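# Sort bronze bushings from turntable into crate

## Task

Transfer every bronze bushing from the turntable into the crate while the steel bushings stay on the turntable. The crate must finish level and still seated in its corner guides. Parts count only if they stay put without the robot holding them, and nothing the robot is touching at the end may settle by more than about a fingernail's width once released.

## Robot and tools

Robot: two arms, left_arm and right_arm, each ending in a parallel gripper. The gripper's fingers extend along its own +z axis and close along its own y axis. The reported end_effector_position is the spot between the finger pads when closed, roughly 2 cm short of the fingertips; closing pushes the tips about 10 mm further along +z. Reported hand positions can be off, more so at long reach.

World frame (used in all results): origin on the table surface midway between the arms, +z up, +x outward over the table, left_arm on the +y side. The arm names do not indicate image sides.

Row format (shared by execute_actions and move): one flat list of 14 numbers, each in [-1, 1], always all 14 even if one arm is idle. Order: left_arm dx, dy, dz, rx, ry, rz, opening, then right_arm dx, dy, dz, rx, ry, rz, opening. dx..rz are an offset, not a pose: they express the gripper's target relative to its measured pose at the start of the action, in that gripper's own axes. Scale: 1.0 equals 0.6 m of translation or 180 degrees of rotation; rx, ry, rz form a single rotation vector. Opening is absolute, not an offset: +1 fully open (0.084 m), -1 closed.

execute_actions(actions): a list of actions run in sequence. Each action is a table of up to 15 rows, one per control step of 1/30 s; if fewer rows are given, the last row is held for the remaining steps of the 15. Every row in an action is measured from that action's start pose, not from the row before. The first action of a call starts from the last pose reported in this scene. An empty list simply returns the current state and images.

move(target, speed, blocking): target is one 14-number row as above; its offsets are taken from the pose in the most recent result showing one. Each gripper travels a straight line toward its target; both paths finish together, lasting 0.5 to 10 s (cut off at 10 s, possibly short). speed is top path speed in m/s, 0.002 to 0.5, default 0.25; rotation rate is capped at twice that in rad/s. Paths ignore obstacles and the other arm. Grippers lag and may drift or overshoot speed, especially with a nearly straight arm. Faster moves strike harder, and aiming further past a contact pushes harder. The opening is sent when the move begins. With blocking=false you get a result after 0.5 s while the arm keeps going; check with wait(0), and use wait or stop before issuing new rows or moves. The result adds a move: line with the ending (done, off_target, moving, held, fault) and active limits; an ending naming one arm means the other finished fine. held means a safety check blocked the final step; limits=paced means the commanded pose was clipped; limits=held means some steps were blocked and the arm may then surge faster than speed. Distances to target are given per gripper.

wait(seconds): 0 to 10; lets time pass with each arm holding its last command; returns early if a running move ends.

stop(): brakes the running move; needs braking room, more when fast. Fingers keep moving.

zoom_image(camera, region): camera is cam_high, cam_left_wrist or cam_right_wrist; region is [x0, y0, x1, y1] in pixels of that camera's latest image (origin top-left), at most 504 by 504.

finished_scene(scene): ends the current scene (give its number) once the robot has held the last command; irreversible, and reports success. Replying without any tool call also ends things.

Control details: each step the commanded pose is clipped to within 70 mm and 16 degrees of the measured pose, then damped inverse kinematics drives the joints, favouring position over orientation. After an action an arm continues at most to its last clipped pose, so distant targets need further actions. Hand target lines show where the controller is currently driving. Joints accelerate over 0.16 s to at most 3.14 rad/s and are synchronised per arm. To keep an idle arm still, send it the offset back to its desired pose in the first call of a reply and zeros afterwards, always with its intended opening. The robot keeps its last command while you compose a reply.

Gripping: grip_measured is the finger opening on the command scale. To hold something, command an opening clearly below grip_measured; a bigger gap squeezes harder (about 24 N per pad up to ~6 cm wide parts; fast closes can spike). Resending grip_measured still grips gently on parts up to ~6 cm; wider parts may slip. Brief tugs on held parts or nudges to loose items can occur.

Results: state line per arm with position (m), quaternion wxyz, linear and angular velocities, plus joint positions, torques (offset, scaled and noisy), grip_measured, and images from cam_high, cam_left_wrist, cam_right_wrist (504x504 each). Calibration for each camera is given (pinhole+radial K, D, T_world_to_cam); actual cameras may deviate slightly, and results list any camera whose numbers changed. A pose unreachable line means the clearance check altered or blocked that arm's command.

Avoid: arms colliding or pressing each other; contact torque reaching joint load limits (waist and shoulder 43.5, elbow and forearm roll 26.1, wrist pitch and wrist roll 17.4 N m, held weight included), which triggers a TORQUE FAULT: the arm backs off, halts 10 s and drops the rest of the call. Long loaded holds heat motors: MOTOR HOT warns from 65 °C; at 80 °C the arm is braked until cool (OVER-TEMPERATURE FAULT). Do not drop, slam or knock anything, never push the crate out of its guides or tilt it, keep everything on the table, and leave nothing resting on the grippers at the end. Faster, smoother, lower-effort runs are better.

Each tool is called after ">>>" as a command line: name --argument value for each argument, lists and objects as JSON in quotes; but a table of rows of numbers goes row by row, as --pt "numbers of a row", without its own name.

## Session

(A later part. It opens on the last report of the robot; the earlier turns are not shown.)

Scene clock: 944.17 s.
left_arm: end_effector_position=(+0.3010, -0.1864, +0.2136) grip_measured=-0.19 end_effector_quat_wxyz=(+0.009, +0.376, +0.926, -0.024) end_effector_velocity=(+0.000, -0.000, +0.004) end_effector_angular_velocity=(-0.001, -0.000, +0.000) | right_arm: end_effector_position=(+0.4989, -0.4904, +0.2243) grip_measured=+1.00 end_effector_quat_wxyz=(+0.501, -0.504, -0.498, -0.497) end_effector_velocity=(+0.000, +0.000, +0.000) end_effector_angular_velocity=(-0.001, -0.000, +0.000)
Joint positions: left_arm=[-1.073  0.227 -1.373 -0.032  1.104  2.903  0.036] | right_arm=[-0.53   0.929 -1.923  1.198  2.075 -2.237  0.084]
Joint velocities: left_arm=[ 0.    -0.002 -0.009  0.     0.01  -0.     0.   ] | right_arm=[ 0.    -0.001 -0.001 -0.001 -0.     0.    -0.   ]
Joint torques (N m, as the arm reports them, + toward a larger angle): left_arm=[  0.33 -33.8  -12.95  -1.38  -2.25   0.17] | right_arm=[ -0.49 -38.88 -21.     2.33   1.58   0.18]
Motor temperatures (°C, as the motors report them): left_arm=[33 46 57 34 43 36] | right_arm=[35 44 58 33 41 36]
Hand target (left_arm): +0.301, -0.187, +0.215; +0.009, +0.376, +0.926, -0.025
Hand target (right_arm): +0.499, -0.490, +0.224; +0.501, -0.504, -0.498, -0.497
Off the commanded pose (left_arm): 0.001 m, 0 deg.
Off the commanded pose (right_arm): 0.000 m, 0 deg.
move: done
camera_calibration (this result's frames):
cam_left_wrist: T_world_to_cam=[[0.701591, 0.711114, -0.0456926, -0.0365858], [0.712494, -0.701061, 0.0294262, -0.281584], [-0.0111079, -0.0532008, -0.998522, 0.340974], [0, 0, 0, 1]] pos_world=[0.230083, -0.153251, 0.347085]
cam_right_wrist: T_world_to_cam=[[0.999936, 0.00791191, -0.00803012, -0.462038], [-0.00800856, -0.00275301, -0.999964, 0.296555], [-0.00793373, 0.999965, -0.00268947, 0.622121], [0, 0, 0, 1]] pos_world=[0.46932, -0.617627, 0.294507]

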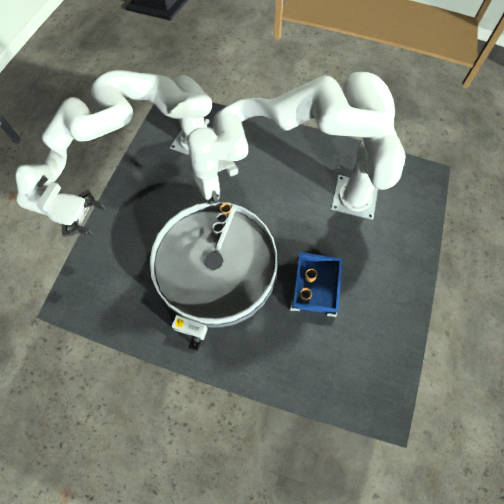

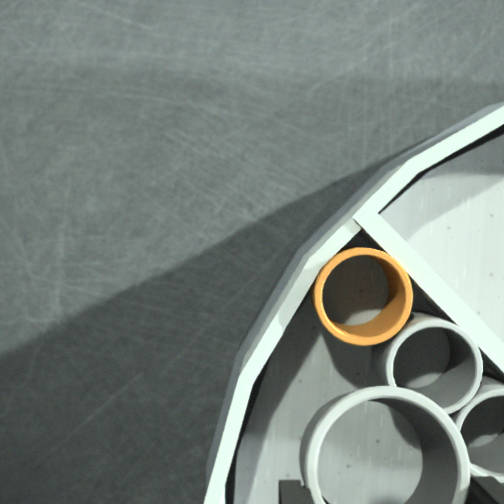

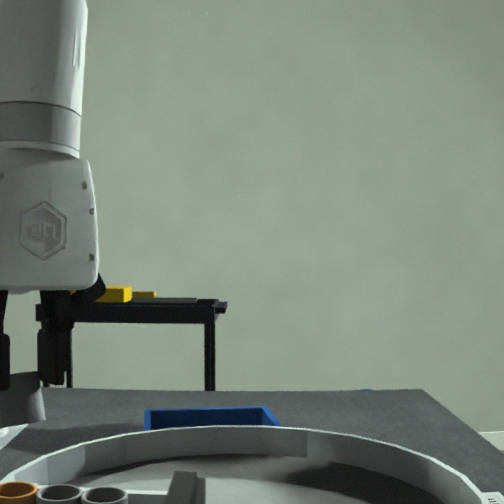

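>>> move --target '[0.081,0.282,0,0,0,0,-1,0,0,0,0,0,0,1]' --speed 0.35

>>> move --target '[0,0,0.172,0,0,0,-1,0,0,0,0,0,0,1]' --speed 0.2

>>> move --target '[0,0,0,0,0,0,0.2,0,0,0,0,0,0,1]'

>>> move --target '[0,0,-0.15,0,0,0,0.2,0,0,0,0,0,0,1]' --speed 0.3

>>> move --target '[-0.152,-0.226,0.083,0,0,0,-0.05,0,0,0,0,0,0,1]' --speed 0.35

>>> move --target '[0,0,0.09,0,0,0,-0.05,0,0,0,0,0,0,1]' --speed 0.2

>>> move --target '[0.075,0,0.005,0,0,0,-0.05,0,0,0,0,0,0,1]' --speed 0.04

>>> move --target '[0,0,0,0,0,0,-1,0,0,0,0,0,0,1]'

>>> move --target '[0,0,-0.18,0,0,0,-1,0,0,0,0,0,0,1]' --speed 0.15

Scene clock: 956.77 s.
left_arm: end_effector_position=(+0.3836, -0.0319, +0.2050) grip_measured=-0.19 end_effector_quat_wxyz=(+0.008, +0.376, +0.926, -0.024) end_effector_velocity=(+0.002, +0.003, +0.000) end_effector_angular_velocity=(-0.001, -0.000, +0.002) | right_arm: end_effector_position=(+0.4989, -0.4904, +0.2243) grip_measured=+1.00 end_effector_quat_wxyz=(+0.501, -0.504, -0.498, -0.497) end_effector_velocity=(+0.000, -0.000, -0.000) end_effector_angular_velocity=(+0.001, +0.000, -0.001)
Joint positions: left_arm=[-0.749  0.02  -1.09  -0.047  1.04   3.237  0.036] | right_arm=[-0.53   0.929 -1.923  1.198  2.075 -2.237  0.084]
Joint velocities: left_arm=[ 0.008 -0.002  0.002 -0.001 -0.001  0.006 -0.   ] | right_arm=[ 0.     0.001 -0.001  0.001 -0.001  0.    -0.   ]
Joint torques (N m, as the arm reports them, + toward a larger angle): left_arm=[  0.41 -27.5  -12.61  -1.06  -2.38   0.26] | right_arm=[ -0.86 -38.87 -21.22   2.24   1.45   0.24]
Motor temperatures (°C, as the motors report them): left_arm=[33 46 59 34 42 36] | right_arm=[35 44 58 33 41 36]
Hand target (left_arm): +0.384, -0.031, +0.205; +0.008, +0.376, +0.926, -0.024
Hand target (right_arm): +0.499, -0.490, +0.224; +0.501, -0.504, -0.498, -0.497
Off the commanded pose (left_arm): 0.001 m, 0 deg.
Off the commanded pose (right_arm): 0.000 m, 0 deg.
move: done
camera_calibration (this result's frames):
cam_left_wrist: T_world_to_cam=[[0.702161, 0.710565, -0.0454688, -0.205034], [0.711927, -0.70166, 0.0288471, -0.231584], [-0.0114059, -0.0526258, -0.998549, 0.341625], [0, 0, 0, 1]] pos_world=[0.312734, 0.00117505, 0.338487]
cam_right_wrist: T_world_to_cam=[[0.999936, 0.00791187, -0.00803017, -0.462038], [-0.00800861, -0.00275302, -0.999964, 0.296555], [-0.00793369, 0.999965, -0.00268948, 0.622121], [0, 0, 0, 1]] pos_world=[0.46932, -0.617627, 0.294507]

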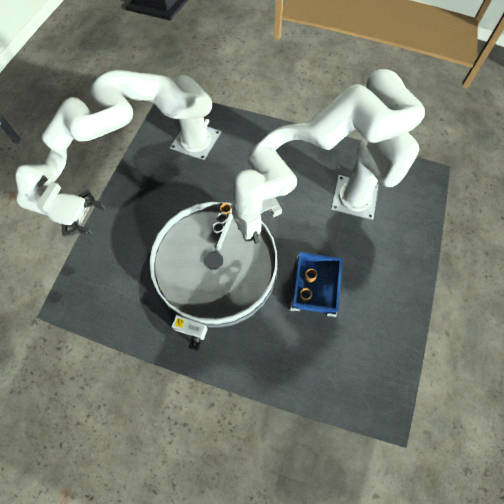

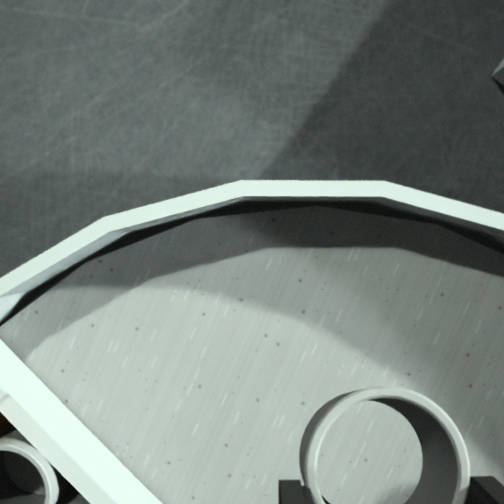

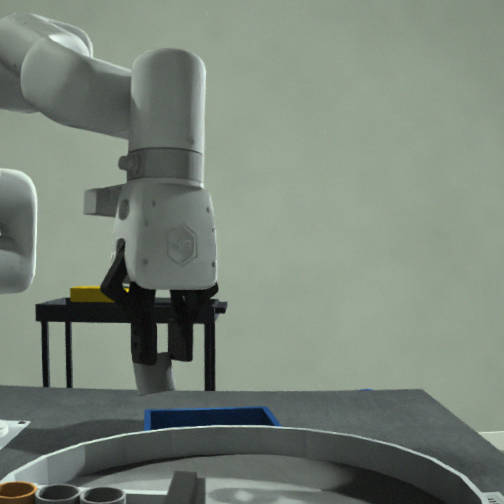

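Scene clock: 957.80 s.
left_arm: end_effector_position=(+0.3857, -0.0388, +0.1055) grip_measured=-0.18 end_effector_quat_wxyz=(+0.013, +0.376, +0.926, -0.025) end_effector_velocity=(-0.001, -0.000, -0.005) end_effector_angular_velocity=(+0.002, +0.004, +0.001) | right_arm: end_effector_position=(+0.4989, -0.4904, +0.2243) grip_measured=+1.00 end_effector_quat_wxyz=(+0.501, -0.504, -0.498, -0.497) end_effector_velocity=(+0.000, -0.000, +0.001) end_effector_angular_velocity=(+0.000, -0.002, -0.000)
Joint positions: left_arm=[-0.761  0.173 -0.969 -0.059  0.756  3.244  0.036] | right_arm=[-0.53   0.929 -1.923  1.198  2.075 -2.237  0.084]
Joint velocities: left_arm=[-0.002  0.01   0.003 -0.003 -0.009 -0.001  0.   ] | right_arm=[-0.    -0.    -0.001  0.001  0.    -0.001  0.   ]
Joint torques (N m, as the arm reports them, + toward a larger angle): left_arm=[ -2.21 -15.73  -5.02  -2.27   0.02   0.03] | right_arm=[ -0.9  -38.98 -21.05   2.22   1.58   0.27]
Motor temperatures (°C, as the motors report them): left_arm=[33 46 59 34 42 36] | right_arm=[35 44 58 33 41 36]
Hand target (left_arm): +0.383, -0.038, +0.102; +0.008, +0.376, +0.926, -0.024
Hand target (right_arm): +0.499, -0.490, +0.224; +0.501, -0.504, -0.498, -0.497
Off the commanded pose (left_arm): 0.005 m, 1 deg.
Off the commanded pose (right_arm): 0.000 m, 0 deg.
move: off_target (left_arm)
camera_calibration (this result's frames):
cam_left_wrist: T_world_to_cam=[[0.702272, 0.710504, -0.0446914, -0.206339], [0.711894, -0.701274, 0.0377115, -0.23594], [-0.00454667, -0.0582993, -0.998289, 0.239075], [0, 0, 0, 1]] pos_world=[0.313958, -0.00491533, 0.238342]
cam_right_wrist: T_world_to_cam=[[0.999936, 0.007912, -0.0080303, -0.462038], [-0.00800874, -0.00275285, -0.999964, 0.296555], [-0.00793382, 0.999965, -0.00268931, 0.622121], [0, 0, 0, 1]] pos_world=[0.46932, -0.617627, 0.294507]

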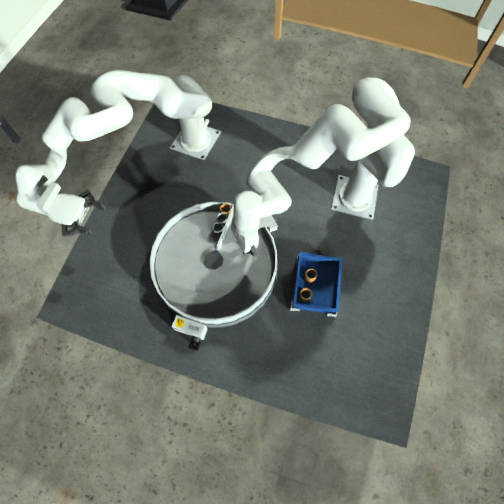

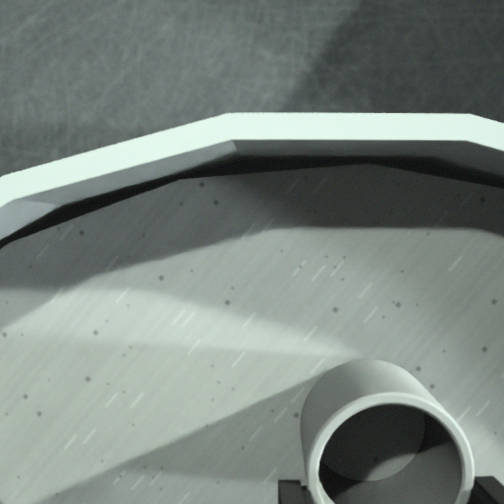

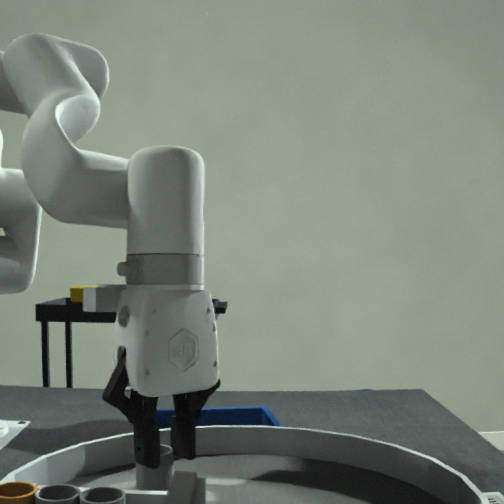

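Scene clock: 958.40 s.
left_arm: end_effector_position=(+0.3855, -0.0386, +0.1051) grip_measured=+0.19 end_effector_quat_wxyz=(+0.012, +0.376, +0.926, -0.025) end_effector_velocity=(+0.002, -0.001, +0.003) end_effector_angular_velocity=(-0.004, -0.005, +0.003) | right_arm: end_effector_position=(+0.4989, -0.4904, +0.2243) grip_measured=+1.00 end_effector_quat_wxyz=(+0.501, -0.504, -0.498, -0.497) end_effector_velocity=(+0.000, +0.000, -0.000) end_effector_angular_velocity=(-0.000, +0.000, +0.000)
Joint positions: left_arm=[-0.761  0.173 -0.968 -0.059  0.757  3.244  0.052] | right_arm=[-0.53   0.929 -1.923  1.198  2.075 -2.237  0.084]
Joint velocities: left_arm=[ 0.002 -0.003 -0.004  0.    -0.001 -0.001  0.   ] | right_arm=[ 0.     0.     0.    -0.    -0.    -0.001 -0.   ]
Joint torques (N m, as the arm reports them, + toward a larger angle): left_arm=[ -0.12 -28.8  -10.99  -1.56  -2.04   0.04] | right_arm=[ -0.53 -39.03 -21.2    2.04   1.61   0.32]
Motor temperatures (°C, as the motors report them): left_arm=[33 46 59 34 42 36] | right_arm=[35 44 58 33 41 36]
Hand target (left_arm): +0.386, -0.039, +0.106; +0.013, +0.376, +0.926, -0.025
Hand target (right_arm): +0.499, -0.490, +0.224; +0.501, -0.504, -0.498, -0.497
Off the commanded pose (left_arm): 0.000 m, 0 deg.
Off the commanded pose (right_arm): 0.000 m, 0 deg.
move: done
camera_calibration (this result's frames):
cam_left_wrist: T_world_to_cam=[[0.702301, 0.710469, -0.0448017, -0.206266], [0.71186, -0.701362, 0.0367068, -0.235519], [-0.00534312, -0.0576718, -0.998321, 0.239022], [0, 0, 0, 1]] pos_world=[0.313795, -0.00485392, 0.238025]
cam_right_wrist: T_world_to_cam=[[0.999936, 0.0079119, -0.00803032, -0.462038], [-0.00800876, -0.00275297, -0.999964, 0.296555], [-0.00793372, 0.999965, -0.00268943, 0.622121], [0, 0, 0, 1]] pos_world=[0.46932, -0.617627, 0.294507]

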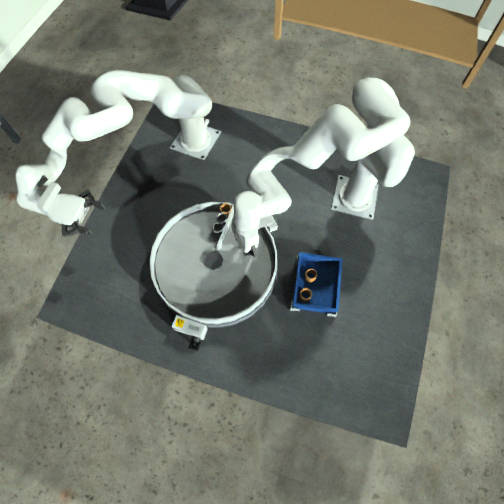

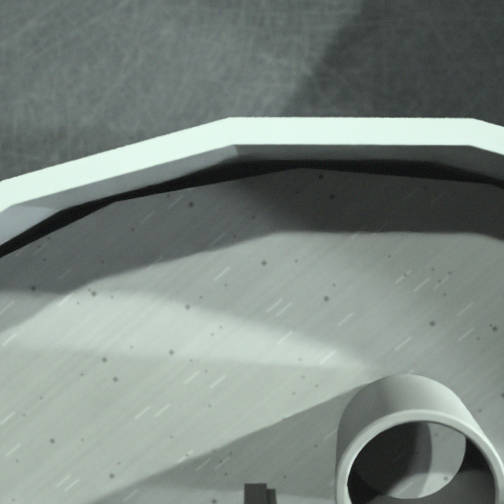

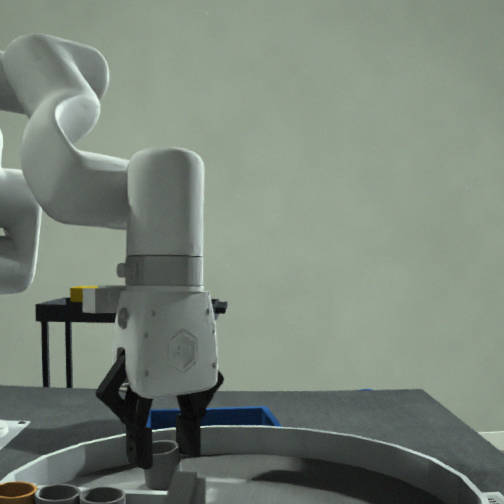

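Scene clock: 959.27 s.
left_arm: end_effector_position=(+0.3848, -0.0331, +0.1939) grip_measured=+0.19 end_effector_quat_wxyz=(+0.011, +0.376, +0.926, -0.025) end_effector_velocity=(+0.002, -0.001, +0.007) end_effector_angular_velocity=(-0.005, -0.006, -0.001) | right_arm: end_effector_position=(+0.4989, -0.4904, +0.2243) grip_measured=+1.00 end_effector_quat_wxyz=(+0.501, -0.504, -0.498, -0.497) end_effector_velocity=(-0.000, -0.000, +0.000) end_effector_angular_velocity=(-0.000, -0.000, +0.000)
Joint positions: left_arm=[-0.75   0.032 -1.069 -0.048  1.001  3.238  0.052] | right_arm=[-0.53   0.929 -1.923  1.198  2.075 -2.237  0.084]
Joint velocities: left_arm=[ 0.001 -0.005 -0.011  0.001  0.009  0.001 -0.   ] | right_arm=[-0. -0. -0. -0.  0.  0.  0.]
Joint torques (N m, as the arm reports them, + toward a larger angle): left_arm=[  0.22 -26.72 -12.24  -1.1   -2.23  -0.04] | right_arm=[ -0.8  -38.82 -21.25   2.19   1.58   0.19]
Motor temperatures (°C, as the motors report them): left_arm=[33 46 59 34 42 36] | right_arm=[35 44 58 33 41 36]
Hand target (left_arm): +0.385, -0.033, +0.195; +0.012, +0.376, +0.926, -0.025
Hand target (right_arm): +0.499, -0.490, +0.224; +0.501, -0.504, -0.498, -0.497
Off the commanded pose (left_arm): 0.001 m, 0 deg.
Off the commanded pose (right_arm): 0.000 m, 0 deg.
move: done
camera_calibration (this result's frames):
cam_left_wrist: T_world_to_cam=[[0.702054, 0.710723, -0.0446462, -0.205701], [0.712095, -0.701211, 0.0349851, -0.234199], [-0.00644171, -0.0563538, -0.99839, 0.328473], [0, 0, 0, 1]] pos_world=[0.313301, 0.000484105, 0.326954]
cam_right_wrist: T_world_to_cam=[[0.999936, 0.00791185, -0.00803019, -0.462038], [-0.00800863, -0.00275298, -0.999964, 0.296555], [-0.00793367, 0.999965, -0.00268944, 0.622121], [0, 0, 0, 1]] pos_world=[0.46932, -0.617627, 0.294507]

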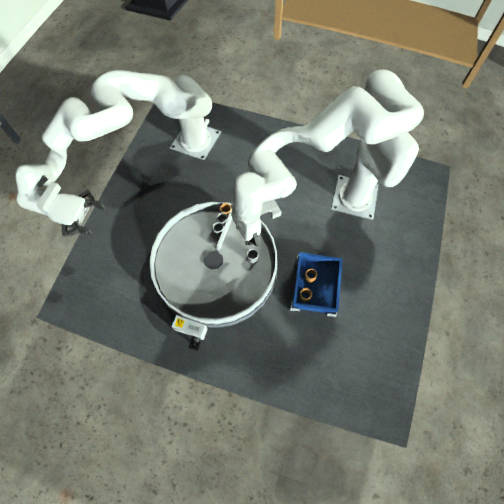

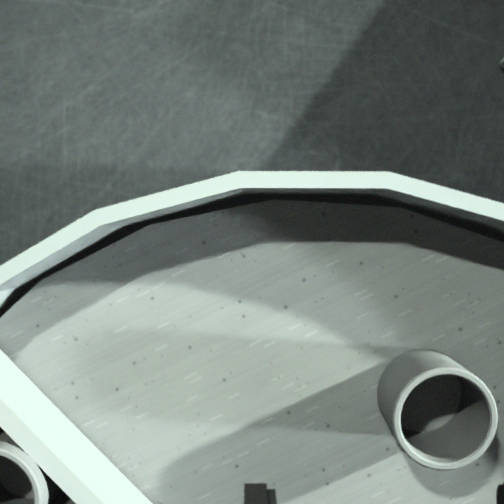

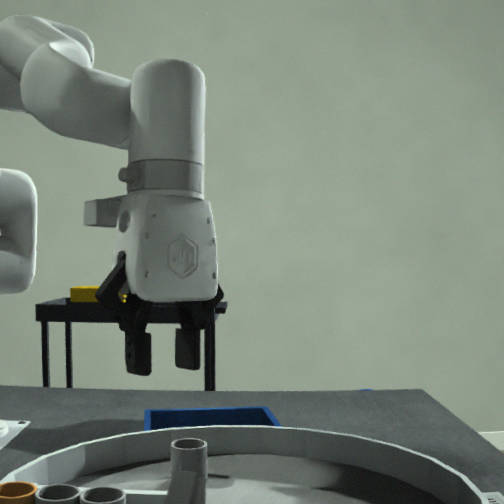

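Scene clock: 960.40 s.
left_arm: end_effector_position=(+0.3561, -0.1962, +0.1537) grip_measured=-0.06 end_effector_quat_wxyz=(+0.012, +0.376, +0.926, -0.025) end_effector_velocity=(-0.001, -0.001, -0.002) end_effector_angular_velocity=(+0.005, +0.004, -0.002) | right_arm: end_effector_position=(+0.4989, -0.4904, +0.2243) grip_measured=+1.00 end_effector_quat_wxyz=(+0.501, -0.504, -0.498, -0.497) end_effector_velocity=(-0.000, +0.000, -0.000) end_effector_angular_velocity=(+0.001, -0.000, +0.000)
Joint positions: left_arm=[-1.002  0.41  -1.453 -0.036  0.997  2.98   0.041] | right_arm=[-0.53   0.929 -1.923  1.198  2.075 -2.237  0.084]
Joint velocities: left_arm=[-0.003  0.009 -0.008  0.     0.006 -0.002 -0.   ] | right_arm=[ 0.     0.     0.001  0.     0.001 -0.    -0.   ]
Joint torques (N m, as the arm reports them, + toward a larger angle): left_arm=[  0.39 -36.89 -12.54  -1.35  -2.    -0.02] | right_arm=[ -0.64 -39.21 -21.04   2.19   1.68   0.3 ]
Motor temperatures (°C, as the motors report them): left_arm=[33 46 59 34 42 36] | right_arm=[35 44 58 33 41 36]
Hand target (left_arm): +0.356, -0.196, +0.153; +0.011, +0.376, +0.926, -0.025
Hand target (right_arm): +0.499, -0.490, +0.224; +0.501, -0.504, -0.498, -0.497
Off the commanded pose (left_arm): 0.001 m, 0 deg.
Off the commanded pose (right_arm): 0.000 m, 0 deg.
move: done
camera_calibration (this result's frames):
cam_left_wrist: T_world_to_cam=[[0.701734, 0.711022, -0.044924, -0.0711886], [0.712415, -0.700839, 0.0359212, -0.326876], [-0.00594371, -0.0572116, -0.998344, 0.278599], [0, 0, 0, 1]] pos_world=[0.284483, -0.162532, 0.286682]
cam_right_wrist: T_world_to_cam=[[0.999936, 0.00791184, -0.00803012, -0.462038], [-0.00800856, -0.00275293, -0.999964, 0.296555], [-0.00793366, 0.999965, -0.00268939, 0.622121], [0, 0, 0, 1]] pos_world=[0.46932, -0.617627, 0.294507]

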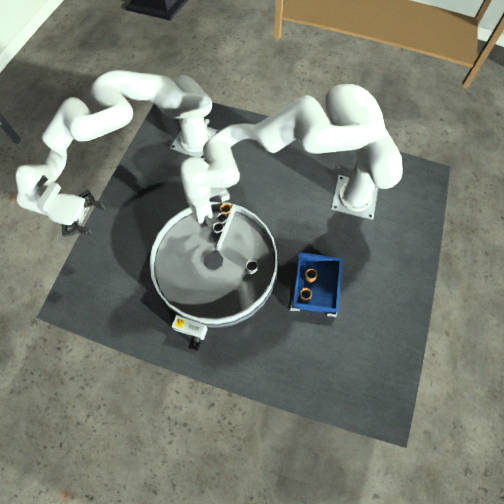

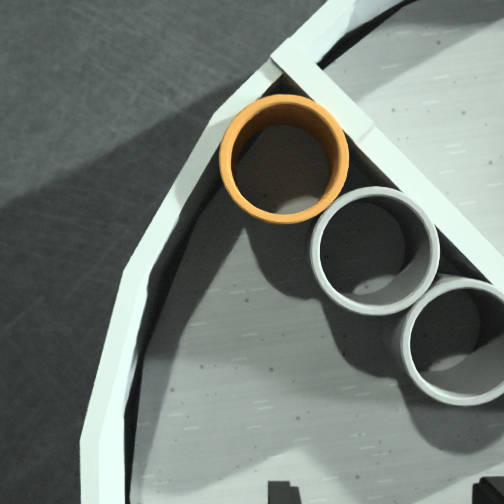

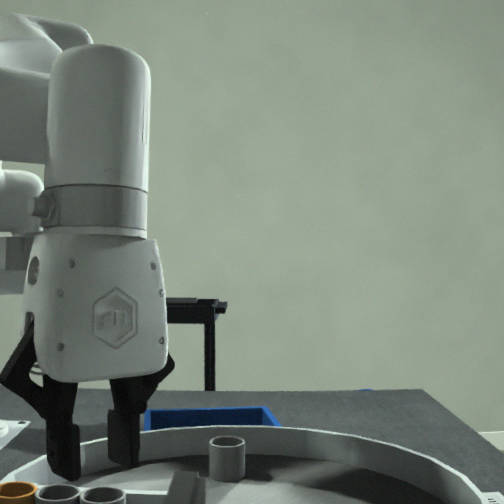

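Scene clock: 961.27 s.
left_arm: end_effector_position=(+0.3564, -0.1996, +0.1005) grip_measured=-0.06 end_effector_quat_wxyz=(+0.012, +0.376, +0.926, -0.026) end_effector_velocity=(-0.001, +0.002, -0.005) end_effector_angular_velocity=(+0.007, +0.005, -0.000) | right_arm: end_effector_position=(+0.4989, -0.4904, +0.2243) grip_measured=+1.00 end_effector_quat_wxyz=(+0.501, -0.504, -0.498, -0.497) end_effector_velocity=(+0.000, -0.000, +0.000) end_effector_angular_velocity=(+0.000, +0.001, -0.001)
Joint positions: left_arm=[-1.005  0.487 -1.408 -0.039  0.874  2.982  0.041] | right_arm=[-0.53   0.929 -1.923  1.198  2.075 -2.237  0.084]
Joint velocities: left_arm=[ 0.001  0.005  0.005  0.    -0.002  0.001 -0.   ] | right_arm=[-0.    -0.     0.     0.001 -0.001  0.001 -0.   ]
Joint torques (N m, as the arm reports them, + toward a larger angle): left_arm=[  0.13 -37.19 -11.44  -1.02  -2.31   0.13] | right_arm=[ -0.7  -38.98 -21.03   2.41   1.48   0.13]
Motor temperatures (°C, as the motors report them): left_arm=[33 46 59 34 42 36] | right_arm=[35 44 58 33 41 36]
Hand target (left_arm): +0.356, -0.199, +0.100; +0.012, +0.376, +0.926, -0.025
Hand target (right_arm): +0.499, -0.490, +0.224; +0.501, -0.504, -0.498, -0.497
Off the commanded pose (left_arm): 0.001 m, 0 deg.
Off the commanded pose (right_arm): 0.000 m, 0 deg.
move: done
camera_calibration (this result's frames):
cam_left_wrist: T_world_to_cam=[[0.701861, 0.710875, -0.0452605, -0.0714135], [0.712294, -0.7009, 0.0370923, -0.32766], [-0.00535517, -0.0582724, -0.998286, 0.224877], [0, 0, 0, 1]] pos_world=[0.284717, -0.165787, 0.233413]
cam_right_wrist: T_world_to_cam=[[0.999936, 0.00791189, -0.00803022, -0.462038], [-0.00800866, -0.00275285, -0.999964, 0.296555], [-0.00793372, 0.999965, -0.00268931, 0.622121], [0, 0, 0, 1]] pos_world=[0.46932, -0.617627, 0.294507]

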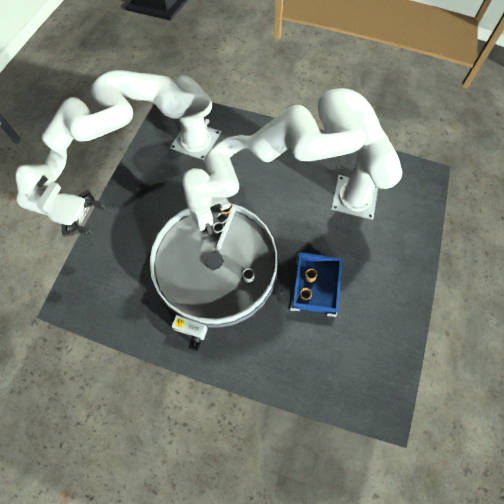

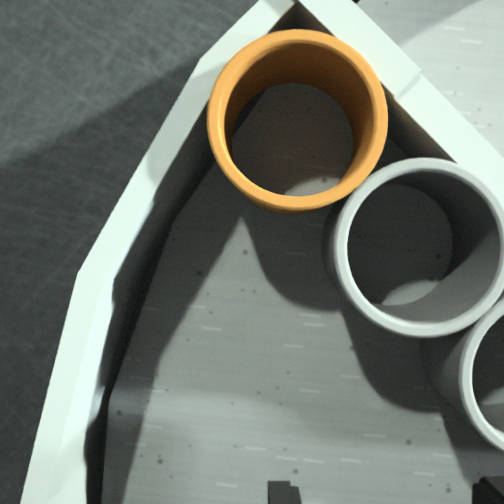

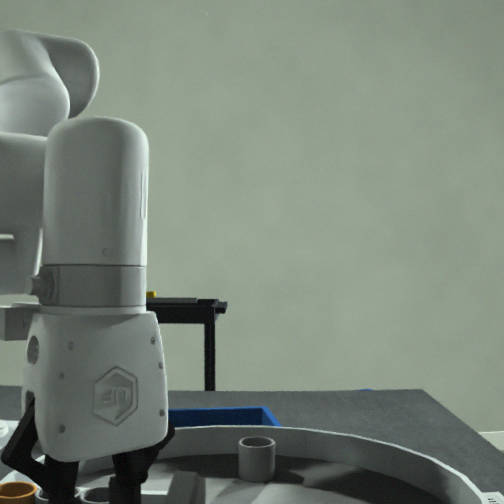

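Scene clock: 972.47 s.
left_arm: end_effector_position=(+0.3492, -0.2062, +0.1353) grip_measured=-0.06 end_effector_quat_wxyz=(+0.059, +0.376, +0.923, -0.057) end_effector_velocity=(+0.000, +0.000, -0.000) end_effector_angular_velocity=(+0.001, +0.000, +0.001) | right_arm: end_effector_position=(+0.4989, -0.4904, +0.2243) grip_measured=+1.00 end_effector_quat_wxyz=(+0.501, -0.504, -0.498, -0.497) end_effector_velocity=(-0.000, +0.000, -0.000) end_effector_angular_velocity=(+0.001, +0.001, +0.000)
Joint positions: left_arm=[-1.023  0.37  -1.303 -0.042  0.772  2.971  0.041] | right_arm=[-0.53   0.929 -1.923  1.198  2.075 -2.237  0.084]
Joint velocities: left_arm=[ 0.     0.     0.001  0.     0.    -0.001 -0.   ] | right_arm=[ 0.     0.001 -0.     0.     0.     0.001 -0.   ]
Joint torques (N m, as the arm reports them, + toward a larger angle): left_arm=[ -0.02 -34.18 -11.57  -1.18  -2.32   0.  ] | right_arm=[ -0.57 -38.81 -21.11   2.23   1.63   0.19]
Motor temperatures (°C, as the motors report them): left_arm=[33 46 59 34 42 36] | right_arm=[35 44 58 33 41 36]
Hand target (left_arm): +0.349, -0.206, +0.135; +0.059, +0.376, +0.923, -0.057
Hand target (right_arm): +0.499, -0.490, +0.224; +0.501, -0.504, -0.498, -0.497
Off the commanded pose (left_arm): 0.060 m, 6 deg.
Off the commanded pose (right_arm): 0.000 m, 0 deg.
TORQUE FAULT: the external load on joint 3 (elbow) of the left arm reached its load limit, and that arm stopped for 10 seconds. That time counts as 18 of the actions that you can send in this scene. A torque fault stops only its own arm. That arm's remaining commands of this call were not run. Joint 3 (elbow) of that arm moved back by up to 3 degrees. That arm holds there, with its grip as last carried out, and accepts commands again: back off and push less far. That arm stops again, at the same cost, whenever a joint's load reaches its limit.
move: fault (left_arm)
camera_calibration (this result's frames):
cam_left_wrist: T_world_to_cam=[[0.706376, 0.704695, -0.0666221, -0.0600836], [0.705493, -0.693257, 0.147222, -0.339395], [0.0575602, -0.150996, -0.986857, 0.216489], [0, 0, 0, 1]] pos_world=[0.269421, -0.160259, 0.259607]
cam_right_wrist: T_world_to_cam=[[0.999936, 0.00791206, -0.00803031, -0.462038], [-0.00800875, -0.00275283, -0.999964, 0.296555], [-0.00793389, 0.999965, -0.00268929, 0.622121], [0, 0, 0, 1]] pos_world=[0.46932, -0.617627, 0.294507]

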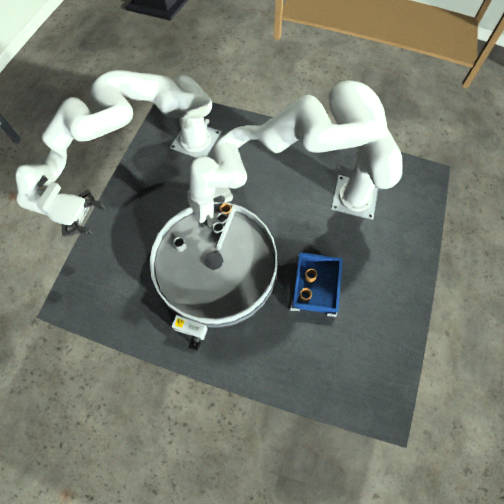

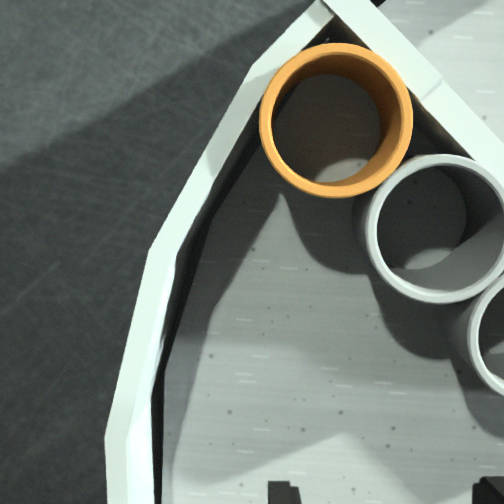

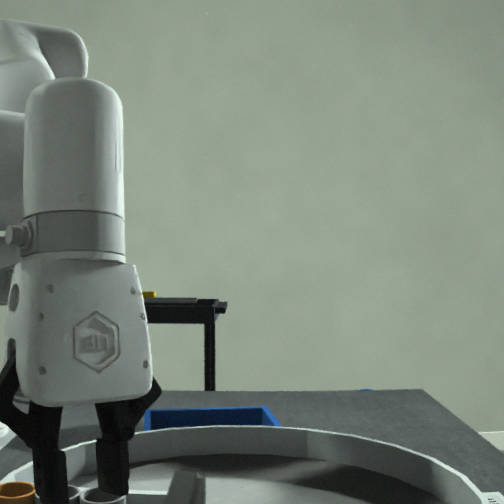

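not run: a fault stop came before this call.

not run: a fault stop came before this call.

>>> move --target '[0,0,-0.1,-0.021,0.047,0,0,0,0,0,0,0,0,1]' --speed 0.15

>>> move --target '[0,0,0,0,0,-0.25,0,0,0,0,0,0,0,1]'

Scene clock: 991.13 s.
left_arm: end_effector_position=(+0.3452, -0.1967, +0.1939) grip_measured=-0.01 end_effector_quat_wxyz=(+0.003, +0.377, +0.926, +0.002) end_effector_velocity=(-0.001, -0.003, +0.005) end_effector_angular_velocity=(-0.001, -0.002, -0.003) | right_arm: end_effector_position=(+0.4989, -0.4904, +0.2243) grip_measured=+1.00 end_effector_quat_wxyz=(+0.501, -0.504, -0.498, -0.497) end_effector_velocity=(+0.000, -0.000, +0.000) end_effector_angular_velocity=(-0.001, -0.002, -0.001)
Joint positions: left_arm=[-1.03   0.389 -1.552  0.007  1.16   2.931  0.044] | right_arm=[-0.53   0.929 -1.923  1.198  2.075 -2.237  0.084]
Joint velocities: left_arm=[-0.004  0.002 -0.017  0.001  0.013 -0.001 -0.   ] | right_arm=[ 0.    -0.001  0.     0.001 -0.001 -0.001 -0.   ]
Joint torques (N m, as the arm reports them, + toward a larger angle): left_arm=[  0.55 -36.43 -12.15  -1.25  -2.19   0.04] | right_arm=[ -0.87 -38.84 -21.15   2.12   1.47   0.28]
Motor temperatures (°C, as the motors report them): left_arm=[33 47 60 34 41 36] | right_arm=[35 44 58 33 41 36]
Hand target (left_arm): +0.345, -0.197, +0.195; +0.003, +0.377, +0.926, +0.002
Hand target (right_arm): +0.499, -0.490, +0.224; +0.501, -0.504, -0.498, -0.497
Off the commanded pose (left_arm): 0.001 m, 0 deg.
Off the commanded pose (right_arm): 0.000 m, 0 deg.
move: done
camera_calibration (this result's frames):
cam_left_wrist: T_world_to_cam=[[0.703236, 0.710954, -0.00158982, -0.0702906], [0.710954, -0.703238, -0.000640435, -0.313858], [-0.00157334, -0.000679916, -0.999999, 0.328577], [0, 0, 0, 1]] pos_world=[0.273087, -0.17052, 0.328264]
cam_right_wrist: T_world_to_cam=[[0.999936, 0.00791194, -0.00803022, -0.462038], [-0.00800866, -0.00275285, -0.999964, 0.296555], [-0.00793376, 0.999965, -0.00268931, 0.622121], [0, 0, 0, 1]] pos_world=[0.46932, -0.617627, 0.294507]

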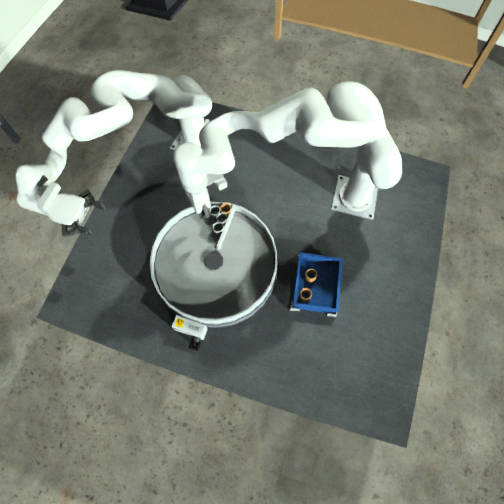

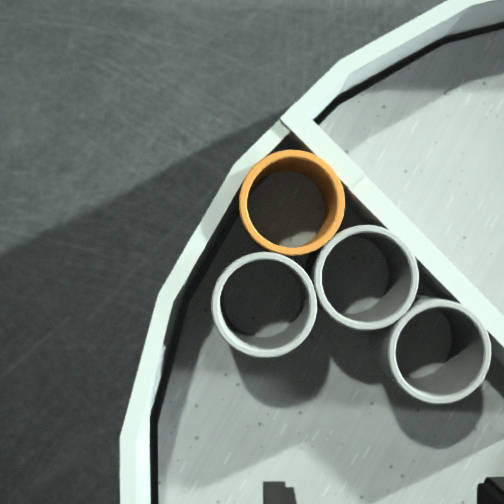

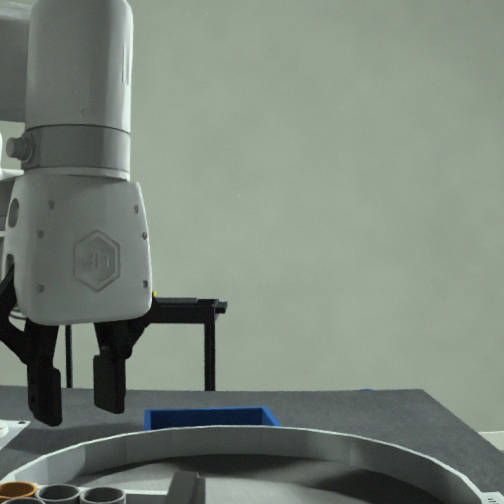

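Scene clock: 993.20 s.
left_arm: end_effector_position=(+0.3452, -0.1967, +0.1939) grip_measured=-0.01 end_effector_quat_wxyz=(+0.003, -0.006, +1.000, +0.000) end_effector_velocity=(+0.000, +0.000, -0.000) end_effector_angular_velocity=(+0.001, -0.001, +0.007) | right_arm: end_effector_position=(+0.4989, -0.4904, +0.2243) grip_measured=+1.00 end_effector_quat_wxyz=(+0.501, -0.504, -0.498, -0.497) end_effector_velocity=(-0.001, +0.000, +0.000) end_effector_angular_velocity=(+0.001, -0.002, +0.002)
Joint positions: left_arm=[-1.03   0.389 -1.552  0.007  1.16   2.147  0.044] | right_arm=[-0.53   0.929 -1.923  1.198  2.075 -2.237  0.084]
Joint velocities: left_arm=[ 0.     0.     0.     0.001 -0.    -0.007 -0.   ] | right_arm=[ 0.    -0.     0.    -0.001  0.002 -0.003  0.   ]
Joint torques (N m, as the arm reports them, + toward a larger angle): left_arm=[ -0.16 -36.56 -12.4   -1.39  -2.19  -0.04] | right_arm=[ -0.8  -39.   -21.09   2.22   1.69   0.37]
Motor temperatures (°C, as the motors report them): left_arm=[33 47 60 34 41 36] | right_arm=[35 44 58 33 41 36]
Hand target (left_arm): +0.345, -0.197, +0.194; +0.004, -0.006, +1.000, +0.000
Hand target (right_arm): +0.499, -0.490, +0.224; +0.501, -0.504, -0.498, -0.497
Off the commanded pose (left_arm): 0.000 m, 0 deg.
Off the commanded pose (right_arm): 0.000 m, 0 deg.
move: done
camera_calibration (this result's frames):
cam_left_wrist: T_world_to_cam=[[-0.00488543, 0.999968, -0.00631191, 0.231948], [0.999986, 0.00489827, 0.00201931, -0.274828], [0.00205016, -0.00630196, -0.999978, 0.326215], [0, 0, 0, 1]] pos_world=[0.275289, -0.228539, 0.328227]
cam_right_wrist: T_world_to_cam=[[0.999936, 0.00791204, -0.00803036, -0.462038], [-0.0080088, -0.00275285, -0.999964, 0.296555], [-0.00793387, 0.999965, -0.00268931, 0.622121], [0, 0, 0, 1]] pos_world=[0.46932, -0.617627, 0.294507]

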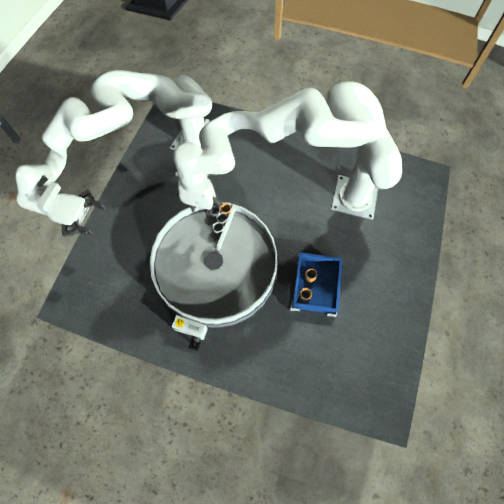

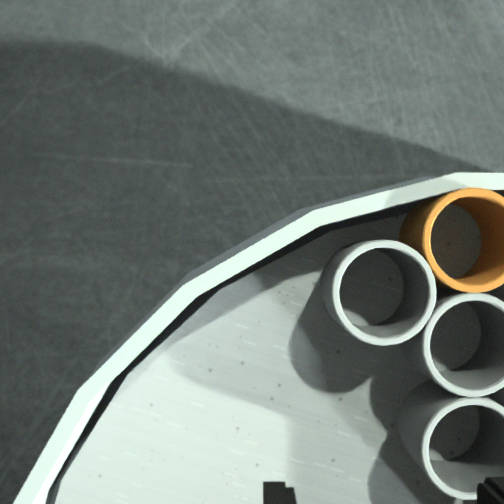

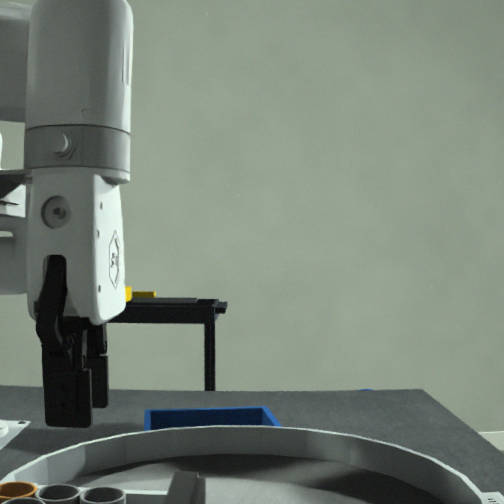

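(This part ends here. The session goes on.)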